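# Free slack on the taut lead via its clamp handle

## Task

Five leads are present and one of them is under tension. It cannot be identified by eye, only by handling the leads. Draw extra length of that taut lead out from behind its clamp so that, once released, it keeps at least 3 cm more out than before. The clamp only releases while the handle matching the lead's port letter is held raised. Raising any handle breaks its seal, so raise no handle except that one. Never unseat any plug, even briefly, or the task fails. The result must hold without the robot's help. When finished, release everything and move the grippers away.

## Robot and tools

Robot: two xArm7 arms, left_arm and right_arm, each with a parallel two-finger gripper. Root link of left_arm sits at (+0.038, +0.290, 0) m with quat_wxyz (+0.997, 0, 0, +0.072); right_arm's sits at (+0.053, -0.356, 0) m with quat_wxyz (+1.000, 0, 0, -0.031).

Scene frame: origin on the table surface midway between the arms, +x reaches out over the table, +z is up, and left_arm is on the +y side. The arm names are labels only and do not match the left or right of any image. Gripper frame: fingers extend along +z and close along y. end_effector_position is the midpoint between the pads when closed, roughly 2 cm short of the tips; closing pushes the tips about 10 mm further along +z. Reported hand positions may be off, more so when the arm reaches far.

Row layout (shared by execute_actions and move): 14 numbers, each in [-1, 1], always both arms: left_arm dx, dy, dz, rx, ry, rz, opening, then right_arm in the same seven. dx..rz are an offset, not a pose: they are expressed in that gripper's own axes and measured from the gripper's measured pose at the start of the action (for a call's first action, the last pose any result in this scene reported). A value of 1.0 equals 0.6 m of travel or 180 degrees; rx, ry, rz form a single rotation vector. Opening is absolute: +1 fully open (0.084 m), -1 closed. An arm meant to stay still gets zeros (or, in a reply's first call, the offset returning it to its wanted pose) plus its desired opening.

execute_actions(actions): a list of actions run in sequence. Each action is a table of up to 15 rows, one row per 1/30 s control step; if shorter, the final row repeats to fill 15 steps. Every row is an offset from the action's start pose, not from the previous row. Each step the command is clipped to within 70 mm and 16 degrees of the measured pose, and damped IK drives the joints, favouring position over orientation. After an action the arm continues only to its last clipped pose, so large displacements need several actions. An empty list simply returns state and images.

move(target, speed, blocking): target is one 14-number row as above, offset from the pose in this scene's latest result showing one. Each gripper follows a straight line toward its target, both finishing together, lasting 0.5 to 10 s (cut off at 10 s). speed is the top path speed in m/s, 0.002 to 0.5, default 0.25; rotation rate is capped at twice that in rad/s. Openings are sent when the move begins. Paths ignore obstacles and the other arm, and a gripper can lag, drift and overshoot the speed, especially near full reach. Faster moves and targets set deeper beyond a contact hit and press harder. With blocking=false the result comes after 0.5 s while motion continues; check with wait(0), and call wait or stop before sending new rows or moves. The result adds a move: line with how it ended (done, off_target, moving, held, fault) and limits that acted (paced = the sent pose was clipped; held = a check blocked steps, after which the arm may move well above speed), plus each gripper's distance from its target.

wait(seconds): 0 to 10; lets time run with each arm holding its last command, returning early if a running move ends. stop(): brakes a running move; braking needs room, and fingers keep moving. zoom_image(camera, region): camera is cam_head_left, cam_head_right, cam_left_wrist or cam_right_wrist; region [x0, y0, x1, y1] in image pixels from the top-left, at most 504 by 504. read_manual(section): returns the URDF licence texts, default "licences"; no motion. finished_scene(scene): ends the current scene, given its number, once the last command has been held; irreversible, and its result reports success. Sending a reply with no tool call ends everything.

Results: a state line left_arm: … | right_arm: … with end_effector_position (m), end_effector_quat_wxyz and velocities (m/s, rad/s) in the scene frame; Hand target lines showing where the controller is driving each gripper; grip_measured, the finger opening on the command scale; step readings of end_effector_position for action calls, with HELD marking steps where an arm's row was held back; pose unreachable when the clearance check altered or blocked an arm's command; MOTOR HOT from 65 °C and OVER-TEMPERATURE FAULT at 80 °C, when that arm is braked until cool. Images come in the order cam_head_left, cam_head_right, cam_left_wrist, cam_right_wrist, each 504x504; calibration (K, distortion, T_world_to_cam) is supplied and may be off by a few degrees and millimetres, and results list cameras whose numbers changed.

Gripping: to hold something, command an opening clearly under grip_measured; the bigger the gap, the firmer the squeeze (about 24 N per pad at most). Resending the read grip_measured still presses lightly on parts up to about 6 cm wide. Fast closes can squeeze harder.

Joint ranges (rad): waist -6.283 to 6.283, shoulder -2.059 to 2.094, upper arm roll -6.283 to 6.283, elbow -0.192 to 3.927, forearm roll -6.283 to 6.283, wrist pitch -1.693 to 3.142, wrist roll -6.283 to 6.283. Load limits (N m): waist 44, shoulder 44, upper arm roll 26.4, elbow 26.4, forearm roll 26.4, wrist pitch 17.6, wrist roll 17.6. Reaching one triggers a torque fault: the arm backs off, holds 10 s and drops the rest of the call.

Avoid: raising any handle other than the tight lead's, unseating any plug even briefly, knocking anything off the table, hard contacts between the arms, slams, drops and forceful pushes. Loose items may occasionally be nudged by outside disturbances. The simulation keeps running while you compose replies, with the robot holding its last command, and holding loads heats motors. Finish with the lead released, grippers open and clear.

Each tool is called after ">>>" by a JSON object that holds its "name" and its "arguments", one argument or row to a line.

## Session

>>> {"name": "execute_actions", "arguments": {
  "actions": []
}}

Scene clock: 0.00 s.
left_arm: end_effector_position=(+0.6212, +0.3279, +0.3434) grip_measured=+1.00 end_effector_quat_wxyz=(+0.229, +0.222, +0.721, +0.614) end_effector_velocity=(-0.000, +0.000, +0.000) end_effector_angular_velocity=(-0.001, -0.001, +0.001) | right_arm: end_effector_position=(+0.4516, -0.3808, +0.2483) grip_measured=+1.00 end_effector_quat_wxyz=(+0.002, +1.000, -0.029, -0.001) end_effector_velocity=(+0.000, -0.000, +0.000) end_effector_angular_velocity=(+0.001, -0.001, -0.002)
Joint positions: left_arm=[ 1.504 -1.574 -1.423  0.973 -0.763  0.352 -2.358  0.084] | right_arm=[-0.001 -0.249  0.003  0.916 -0.003  1.167 -0.001  0.084]
Joint velocities: left_arm=[ 0.001 -0.     0.     0.    -0.001  0.    -0.     0.   ] | right_arm=[-0.001 -0.001 -0.    -0.     0.001 -0.     0.    -0.   ]
Motor temperatures (°C, as the motors report them): left_arm=[32 32 34 36 32 34 39] | right_arm=[31 30 38 34 33 36 34]
Hand target (left_arm): +0.621, +0.328, +0.343; +0.229, +0.222, +0.721, +0.614
Hand target (right_arm): +0.452, -0.381, +0.248; +0.002, +1.000, -0.029, -0.001
camera_calibration (this result's frames):
cam_left_wrist: T_world_to_cam=[[0.0279462, 0.126273, 0.991602, -0.374125], [0.791517, -0.608649, 0.0551997, -0.241295], [0.610507, 0.783327, -0.116957, -0.461953], [0, 0, 0, 1]] pos_world=[0.48347, 0.262239, 0.330274]

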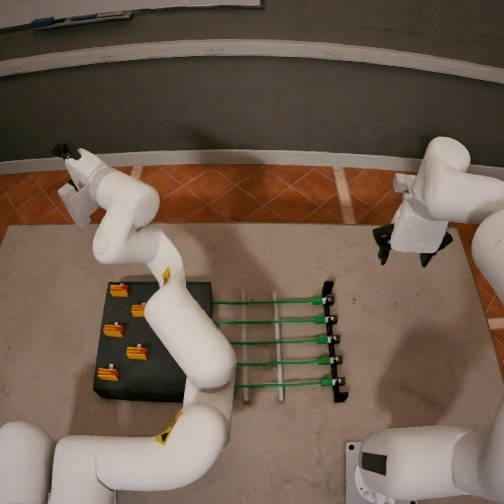

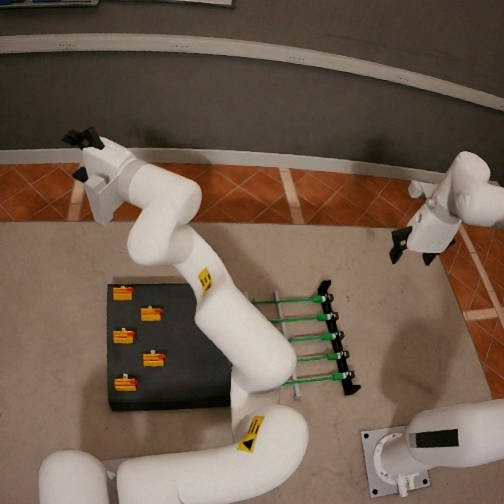

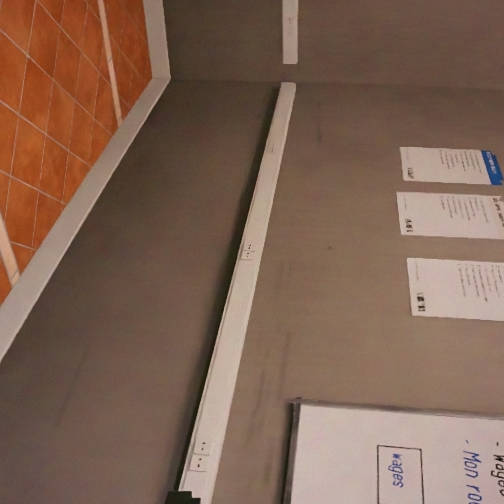

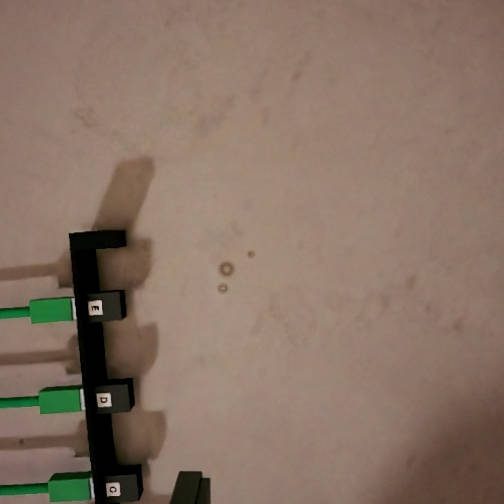

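>>> {"name": "move", "arguments": {
  "target": [0.293,-0.077,-0.216,0.428,-0.195,0.254,-0.3,-0.1,-0.15,-0.1,0,0,0.5,-0.5],
  "speed": 0.3
}}

Scene clock: 4.07 s.
left_arm: end_effector_position=(+0.4015, +0.3263, +0.3034) grip_measured=-0.32 end_effector_quat_wxyz=(-0.001, +0.707, +0.708, +0.000) end_effector_velocity=(-0.001, +0.000, -0.000) end_effector_angular_velocity=(-0.004, +0.012, -0.004) | right_arm: end_effector_position=(+0.3976, -0.2875, +0.3083) grip_measured=-0.52 end_effector_quat_wxyz=(+0.002, +0.686, -0.727, +0.001) end_effector_velocity=(-0.000, +0.001, +0.001) end_effector_angular_velocity=(-0.003, -0.001, -0.011)
Joint positions: left_arm=[ 0.935 -0.577 -0.758  0.973 -0.386  1.426 -1.104  0.03 ] | right_arm=[-0.128 -0.458  0.311  0.933  0.135  1.375  1.692  0.021]
Joint velocities: left_arm=[ 0.003  0.008 -0.002  0.006  0.006  0.011  0.002 -0.   ] | right_arm=[-0.001 -0.001  0.005  0.002 -0.     0.002  0.015 -0.   ]
Motor temperatures (°C, as the motors report them): left_arm=[32 32 34 36 32 34 39] | right_arm=[31 30 38 34 33 36 34]
Hand target (left_arm): +0.401, +0.326, +0.303; -0.002, +0.707, +0.708, -0.001
Hand target (right_arm): +0.398, -0.287, +0.308; +0.002, +0.686, -0.728, +0.001
Off the commanded pose (left_arm): 0.002 m, 0 deg.
Off the commanded pose (right_arm): 0.001 m, 0 deg.
move: done
camera_calibration (this result's frames):
cam_left_wrist: T_world_to_cam=[[0.999783, -0.00198469, 0.0207285, -0.381902], [-0.00209175, -0.999985, 0.0051442, 0.395334], [0.020718, -0.00518644, -0.999772, 0.430669], [0, 0, 0, 1]] pos_world=[0.373724, 0.396803, 0.436454]
cam_right_wrist: T_world_to_cam=[[-0.998855, 0.0478238, -0.00144423, 0.446691], [0.0477936, 0.998722, 0.0164647, 0.333577], [0.00222979, 0.0163768, -0.999863, 0.443297], [0, 0, 0, 1]] pos_world=[0.429249, -0.361773, 0.438389]

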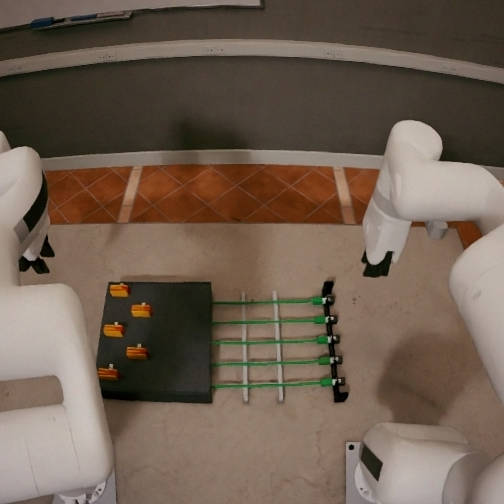

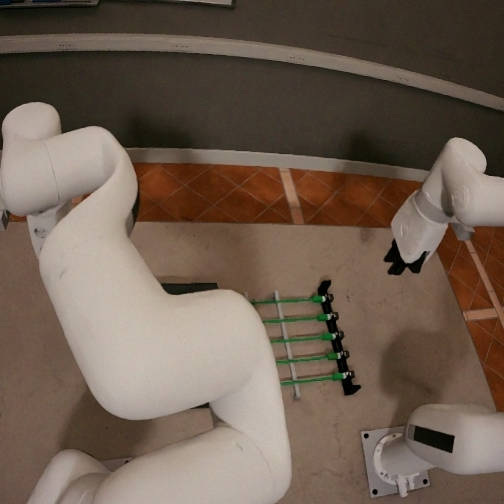

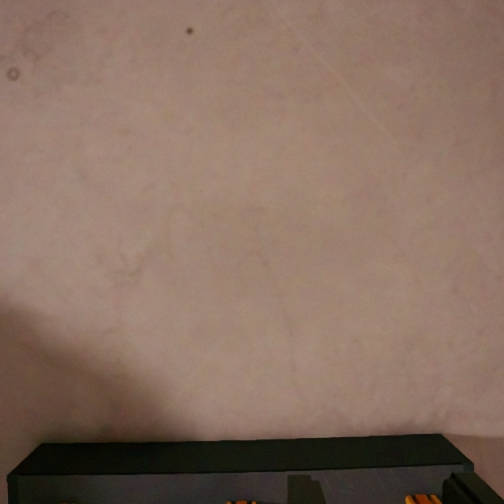

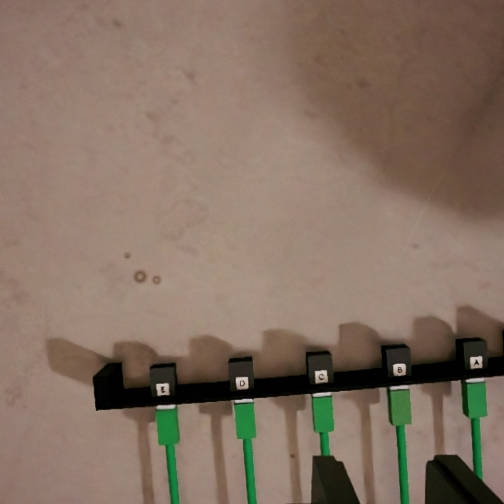

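>>> {"name": "move", "arguments": {
  "target": [0,0,0,0,0,0,-0.3,-0.33,0.1,0,0,0,-0.03,-0.5]
}}

Scene clock: 5.93 s.
left_arm: end_effector_position=(+0.4015, +0.3263, +0.3034) grip_measured=-0.32 end_effector_quat_wxyz=(-0.001, +0.707, +0.708, +0.000) end_effector_velocity=(-0.000, +0.000, +0.000) end_effector_angular_velocity=(-0.001, -0.001, +0.001) | right_arm: end_effector_position=(+0.3497, -0.0863, +0.3086) grip_measured=-0.52 end_effector_quat_wxyz=(+0.001, +0.720, -0.694, +0.000) end_effector_velocity=(+0.000, +0.003, -0.001) end_effector_angular_velocity=(-0.005, +0.001, -0.001)
Joint positions: left_arm=[ 0.935 -0.577 -0.758  0.973 -0.386  1.426 -1.104  0.03 ] | right_arm=[ 0.024 -0.346  0.658  1.08   0.213  1.364  2.08   0.021]
Joint velocities: left_arm=[ 0.001 -0.001  0.001  0.    -0.001  0.     0.    -0.   ] | right_arm=[-0.003  0.011  0.011  0.009 -0.007  0.001  0.012 -0.   ]
Motor temperatures (°C, as the motors report them): left_arm=[32 32 34 36 32 34 39] | right_arm=[31 30 38 35 33 36 34]
Hand target (left_arm): +0.401, +0.326, +0.303; -0.001, +0.707, +0.708, +0.000
Hand target (right_arm): +0.350, -0.086, +0.309; +0.001, +0.720, -0.694, +0.000
Off the commanded pose (left_arm): 0.000 m, 0 deg.
Off the commanded pose (right_arm): 0.001 m, 0 deg.
move: done
camera_calibration (this result's frames):
cam_left_wrist: T_world_to_cam=[[0.999783, -0.00198463, 0.0207268, -0.381902], [-0.0020917, -0.999985, 0.00514529, 0.395333], [0.0207163, -0.00518752, -0.999772, 0.43067], [0, 0, 0, 1]] pos_world=[0.373724, 0.396803, 0.436454]
cam_right_wrist: T_world_to_cam=[[-0.998934, -0.0460897, -0.00251865, 0.381469], [-0.0461292, 0.998757, 0.0188809, 0.167015], [0.00164531, 0.018977, -0.999819, 0.440804], [0, 0, 0, 1]] pos_world=[0.388041, -0.157591, 0.438531]

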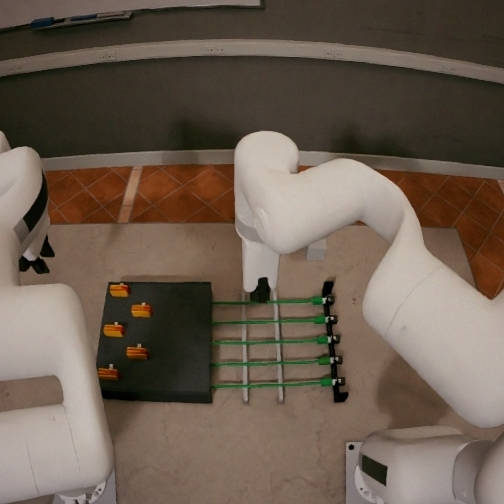

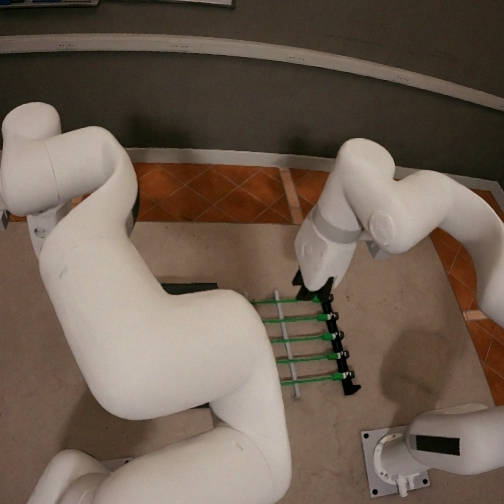

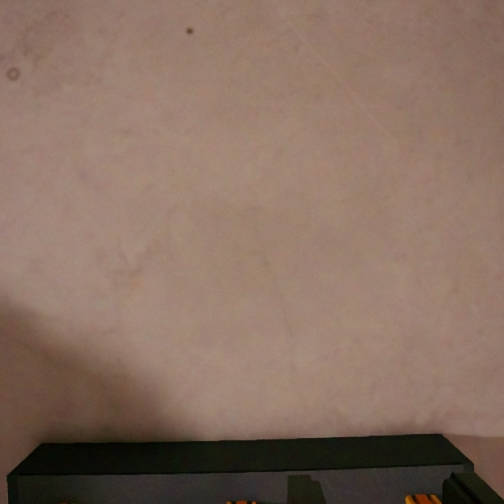

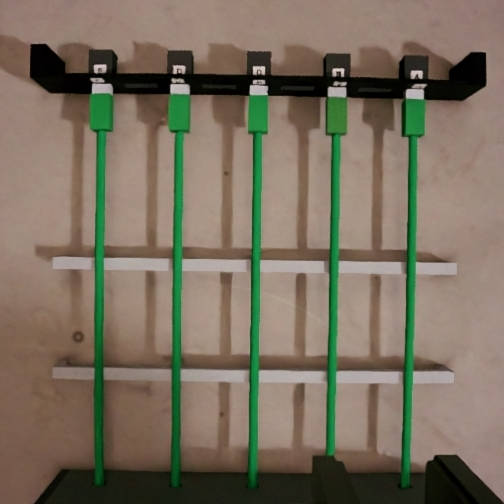

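>>> {"name": "move", "arguments": {
  "target": [-0.2,-0.1,0.15,0,0,0.012,-0.3,0.014,0.029,0.395,0,0,0,-0.4]
}}

Scene clock: 8.27 s.
left_arm: end_effector_position=(+0.3417, +0.2063, +0.2134) grip_measured=-0.32 end_effector_quat_wxyz=(-0.001, +0.720, +0.694, +0.000) end_effector_velocity=(-0.000, -0.000, -0.000) end_effector_angular_velocity=(+0.001, -0.000, -0.000) | right_arm: end_effector_position=(+0.3310, -0.0946, +0.0723) grip_measured=-0.42 end_effector_quat_wxyz=(-0.001, +0.721, -0.693, -0.001) end_effector_velocity=(+0.001, +0.001, -0.002) end_effector_angular_velocity=(-0.009, -0.001, -0.000)
Joint positions: left_arm=[ 0.657 -0.873 -0.866  0.633 -0.639  1.345 -1.214  0.03 ] | right_arm=[-0.01  -0.029  0.829  0.587  0.043  0.606  2.253  0.026]
Joint velocities: left_arm=[-0.    -0.    -0.001 -0.001 -0.    -0.001 -0.001  0.   ] | right_arm=[-0.003  0.017  0.003  0.006 -0.034 -0.001  0.029 -0.   ]
Motor temperatures (°C, as the motors report them): left_arm=[32 32 34 37 32 34 39] | right_arm=[31 30 38 35 33 36 34]
Hand target (left_arm): +0.342, +0.206, +0.213; -0.001, +0.720, +0.694, +0.000
Hand target (right_arm): +0.331, -0.095, +0.072; -0.000, +0.720, -0.693, -0.001
Off the commanded pose (left_arm): 0.000 m, 0 deg.
Off the commanded pose (right_arm): 0.002 m, 0 deg.
move: done
camera_calibration (this result's frames):
cam_left_wrist: T_world_to_cam=[[0.998993, -0.0398622, 0.0206096, -0.312376], [-0.0399758, -0.999187, 0.00513102, 0.288523], [0.0203883, -0.00594973, -0.999774, 0.341545], [0, 0, 0, 1]] pos_world=[0.316632, 0.277869, 0.346425]
cam_right_wrist: T_world_to_cam=[[-0.998826, -0.0483984, -0.00222399, 0.361593], [-0.0484362, 0.998574, 0.0224696, 0.179409], [0.00113333, 0.0225509, -0.999745, 0.205238], [0, 0, 0, 1]] pos_world=[0.369625, -0.166281, 0.201959]

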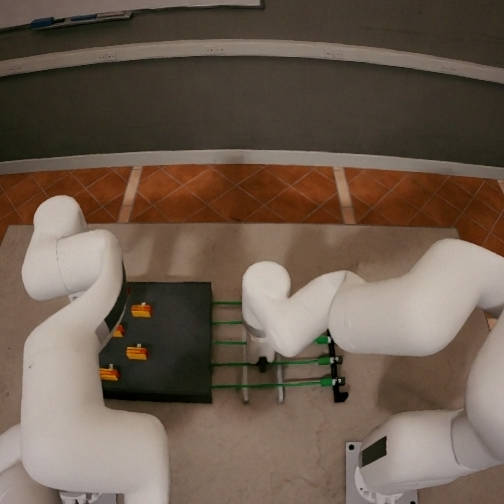

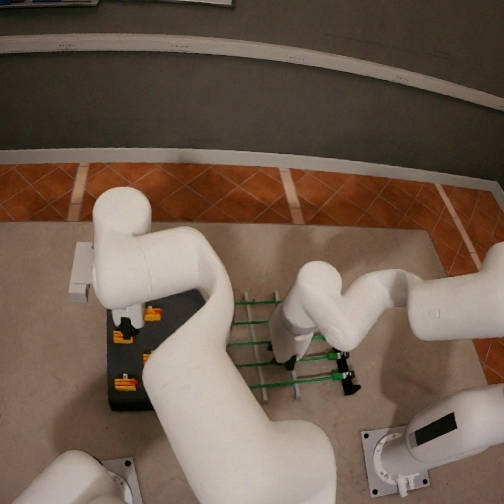

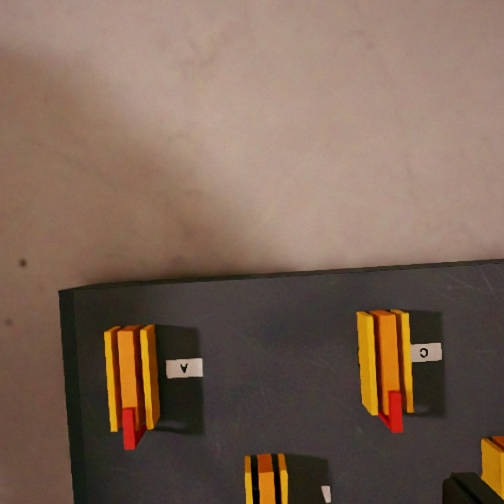

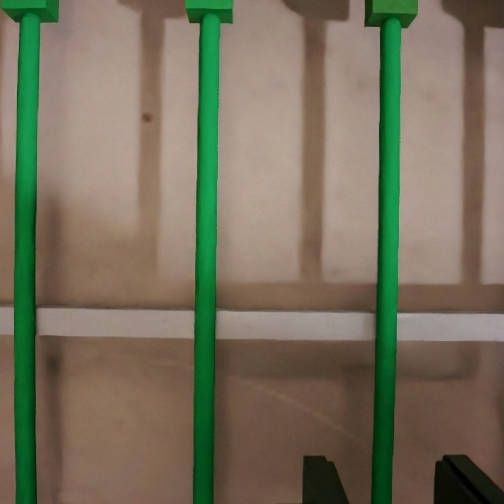

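>>> {"name": "move", "arguments": {
  "target": [0,0,0,0,0,-0.024,-0.3,0,0.006,0.049,0,0,0,-0.4],
  "speed": 0.05
}}

>>> {"name": "move", "arguments": {
  "target": [0,0,0,0,0,0,-0.3,0,0,0,0,0,0,-1]
}}

>>> {"name": "move", "arguments": {
  "target": [0,0,0,0,0,0,-0.3,0.025,0,0,0,0,0,-1],
  "speed": 0.01
}}

Scene clock: 9.80 s.
left_arm: end_effector_position=(+0.3417, +0.2063, +0.2134) grip_measured=-0.32 end_effector_quat_wxyz=(-0.001, +0.693, +0.721, +0.000) end_effector_velocity=(+0.000, +0.000, +0.000) end_effector_angular_velocity=(+0.001, -0.001, +0.006) | right_arm: end_effector_position=(+0.3272, -0.0945, +0.0434) grip_measured=-0.42 end_effector_quat_wxyz=(-0.001, +0.721, -0.693, -0.002) end_effector_velocity=(+0.000, +0.000, -0.003) end_effector_angular_velocity=(-0.004, -0.003, +0.001)
Joint positions: left_arm=[ 0.672 -0.886 -0.874  0.635 -0.651  1.355 -1.278  0.03 ] | right_arm=[-0.008  0.082  0.815  0.564 -0.115  0.508  2.375  0.026]
Joint velocities: left_arm=[ 0.001 -0.001 -0.001  0.    -0.    -0.    -0.005  0.   ] | right_arm=[ 0.006  0.013 -0.007  0.002 -0.03  -0.006  0.025  0.   ]
Motor temperatures (°C, as the motors report them): left_arm=[32 32 34 37 32 34 39] | right_arm=[31 30 38 35 33 36 34]
Hand target (left_arm): +0.342, +0.206, +0.213; -0.001, +0.693, +0.721, +0.000
Hand target (right_arm): +0.327, -0.095, +0.043; -0.001, +0.721, -0.693, -0.002
Off the commanded pose (left_arm): 0.000 m, 0 deg.
Off the commanded pose (right_arm): 0.001 m, 0 deg.
move: done
camera_calibration (this result's frames):
cam_left_wrist: T_world_to_cam=[[0.999175, 0.0348691, 0.0208436, -0.327905], [0.0347708, -0.999382, 0.00506207, 0.263036], [0.0210072, -0.00433314, -0.99977, 0.341029], [0, 0, 0, 1]] pos_world=[0.311324, 0.275785, 0.346454]
cam_right_wrist: T_world_to_cam=[[-0.998809, -0.0487631, -0.00185519, 0.357635], [-0.0487937, 0.99852, 0.0240325, 0.179749], [0.000680541, 0.0240944, -0.999709, 0.176641], [0, 0, 0, 1]] pos_world=[0.36586, -0.1663, 0.172934]

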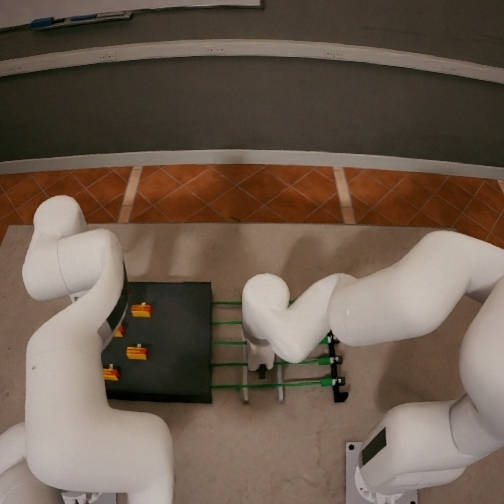

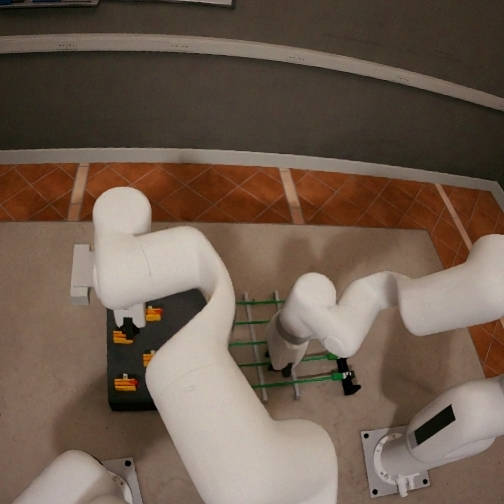

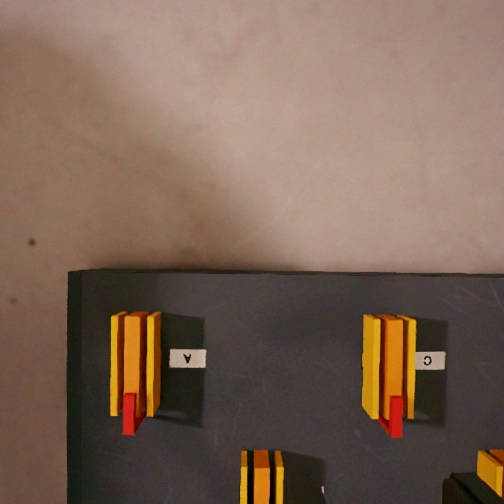

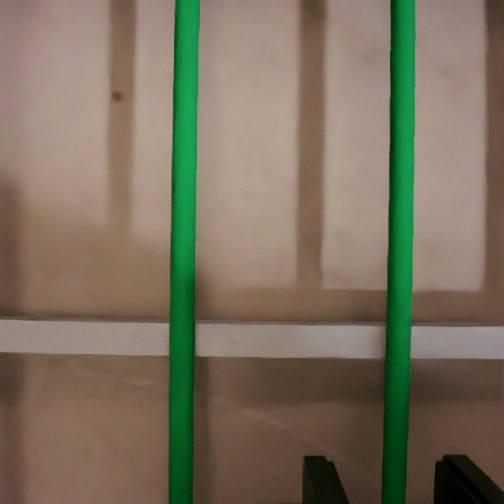

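Scene clock: 10.30 s.
left_arm: end_effector_position=(+0.3417, +0.2063, +0.2134) grip_measured=-0.32 end_effector_quat_wxyz=(-0.001, +0.693, +0.721, +0.000) end_effector_velocity=(+0.000, +0.000, +0.000) end_effector_angular_velocity=(+0.001, -0.001, -0.001) | right_arm: end_effector_position=(+0.3272, -0.0945, +0.0434) grip_measured=-0.88 end_effector_quat_wxyz=(-0.001, +0.721, -0.693, -0.002) end_effector_velocity=(+0.001, -0.001, -0.000) end_effector_angular_velocity=(+0.001, +0.000, -0.003)
Joint positions: left_arm=[ 0.672 -0.886 -0.874  0.635 -0.651  1.355 -1.278  0.03 ] | right_arm=[-0.008  0.082  0.815  0.564 -0.115  0.508  2.375  0.005]
Joint velocities: left_arm=[ 0.    -0.     0.    -0.     0.    -0.001  0.001  0.   ] | right_arm=[-0.002  0.001 -0.001 -0.     0.001 -0.001 -0.     0.   ]
Motor temperatures (°C, as the motors report them): left_arm=[32 32 34 37 32 34 39] | right_arm=[31 30 38 35 33 36 34]
Hand target (left_arm): +0.342, +0.206, +0.213; -0.001, +0.693, +0.721, +0.000
Hand target (right_arm): +0.327, -0.094, +0.043; -0.001, +0.721, -0.693, -0.002
Off the commanded pose (left_arm): 0.000 m, 0 deg.
Off the commanded pose (right_arm): 0.000 m, 0 deg.
move: done
camera_calibration (this result's frames):
cam_left_wrist: T_world_to_cam=[[0.999174, 0.0348803, 0.0208424, -0.327906], [0.0347819, -0.999382, 0.00506299, 0.263032], [0.0210061, -0.00433387, -0.99977, 0.34103], [0, 0, 0, 1]] pos_world=[0.311323, 0.275785, 0.346454]
cam_right_wrist: T_world_to_cam=[[-0.998809, -0.0487504, -0.00185313, 0.357633], [-0.0487809, 0.998521, 0.0239969, 0.179756], [0.00068053, 0.0240587, -0.99971, 0.176629], [0, 0, 0, 1]] pos_world=[0.365856, -0.166305, 0.172927]

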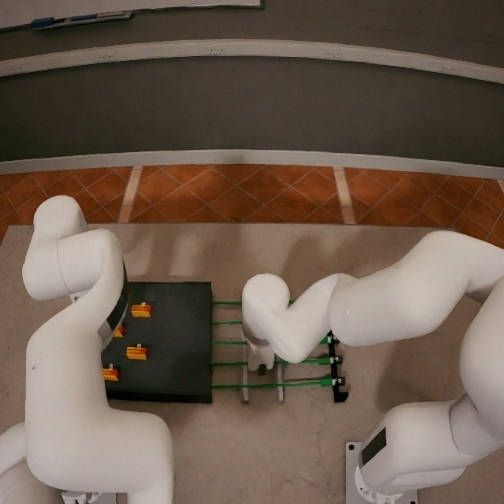

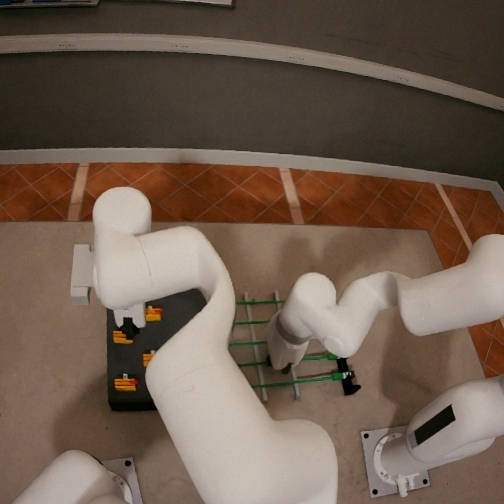

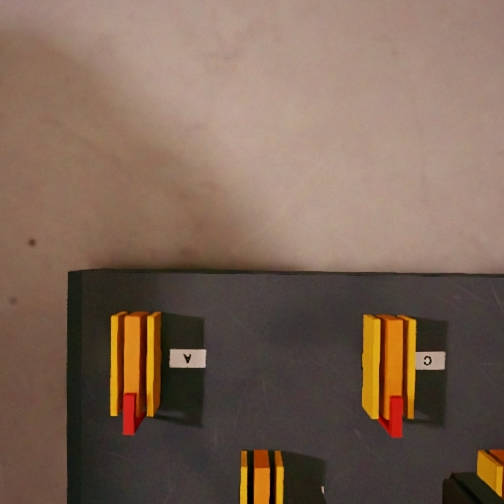

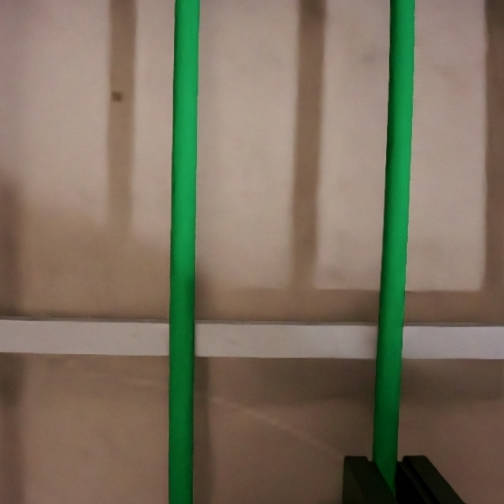

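Scene clock: 12.03 s.
left_arm: end_effector_position=(+0.3417, +0.2063, +0.2134) grip_measured=-0.32 end_effector_quat_wxyz=(-0.001, +0.693, +0.721, +0.000) end_effector_velocity=(-0.000, -0.000, -0.000) end_effector_angular_velocity=(+0.000, +0.000, -0.001) | right_arm: end_effector_position=(+0.3277, -0.1092, +0.0433) grip_measured=-0.88 end_effector_quat_wxyz=(-0.001, +0.721, -0.693, -0.002) end_effector_velocity=(+0.000, -0.003, +0.000) end_effector_angular_velocity=(-0.000, -0.000, +0.001)
Joint positions: left_arm=[ 0.672 -0.886 -0.874  0.635 -0.651  1.355 -1.278  0.03 ] | right_arm=[-0.031  0.044  0.815  0.529 -0.059  0.499  2.305  0.005]
Joint velocities: left_arm=[-0.001  0.001 -0.     0.     0.    -0.    -0.    -0.   ] | right_arm=[-0.005 -0.01   0.    -0.008  0.015 -0.001 -0.018 -0.   ]
Motor temperatures (°C, as the motors report them): left_arm=[32 32 35 37 32 34 39] | right_arm=[31 30 38 35 33 36 34]
Hand target (left_arm): +0.342, +0.206, +0.213; -0.001, +0.693, +0.721, +0.000
Hand target (right_arm): +0.328, -0.110, +0.043; -0.001, +0.721, -0.693, -0.002
Off the commanded pose (left_arm): 0.000 m, 0 deg.
Off the commanded pose (right_arm): 0.000 m, 0 deg.
move: done
camera_calibration (this result's frames):
cam_left_wrist: T_world_to_cam=[[0.999174, 0.03488, 0.0208423, -0.327906], [0.0347817, -0.999382, 0.00506299, 0.263032], [0.0210061, -0.00433388, -0.99977, 0.34103], [0, 0, 0, 1]] pos_world=[0.311323, 0.275784, 0.346454]
cam_right_wrist: T_world_to_cam=[[-0.998814, -0.0486563, -0.0019449, 0.357492], [-0.0486886, 0.998536, 0.0235542, 0.19442], [0.000795989, 0.023621, -0.999721, 0.176811], [0, 0, 0, 1]] pos_world=[0.366393, -0.180918, 0.172877]

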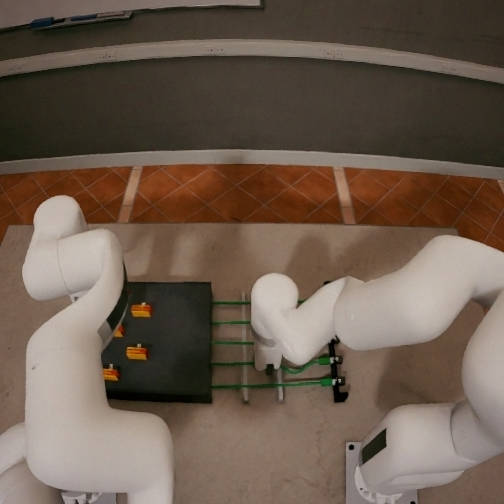

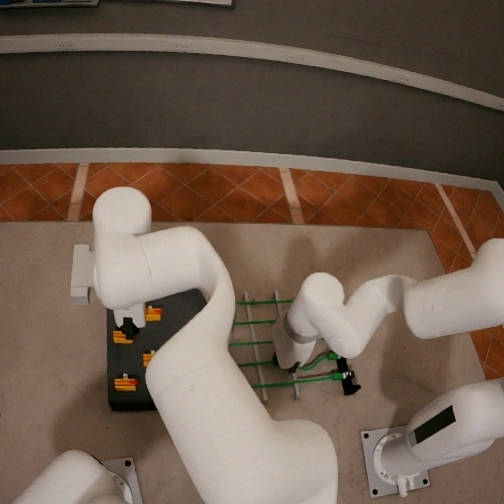

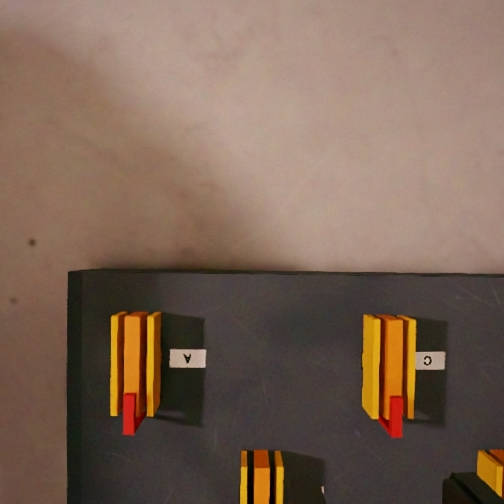

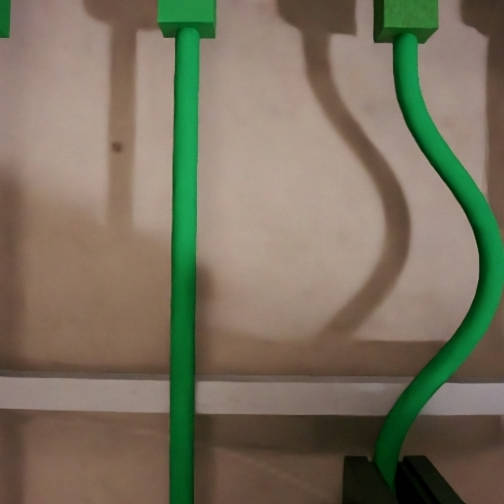

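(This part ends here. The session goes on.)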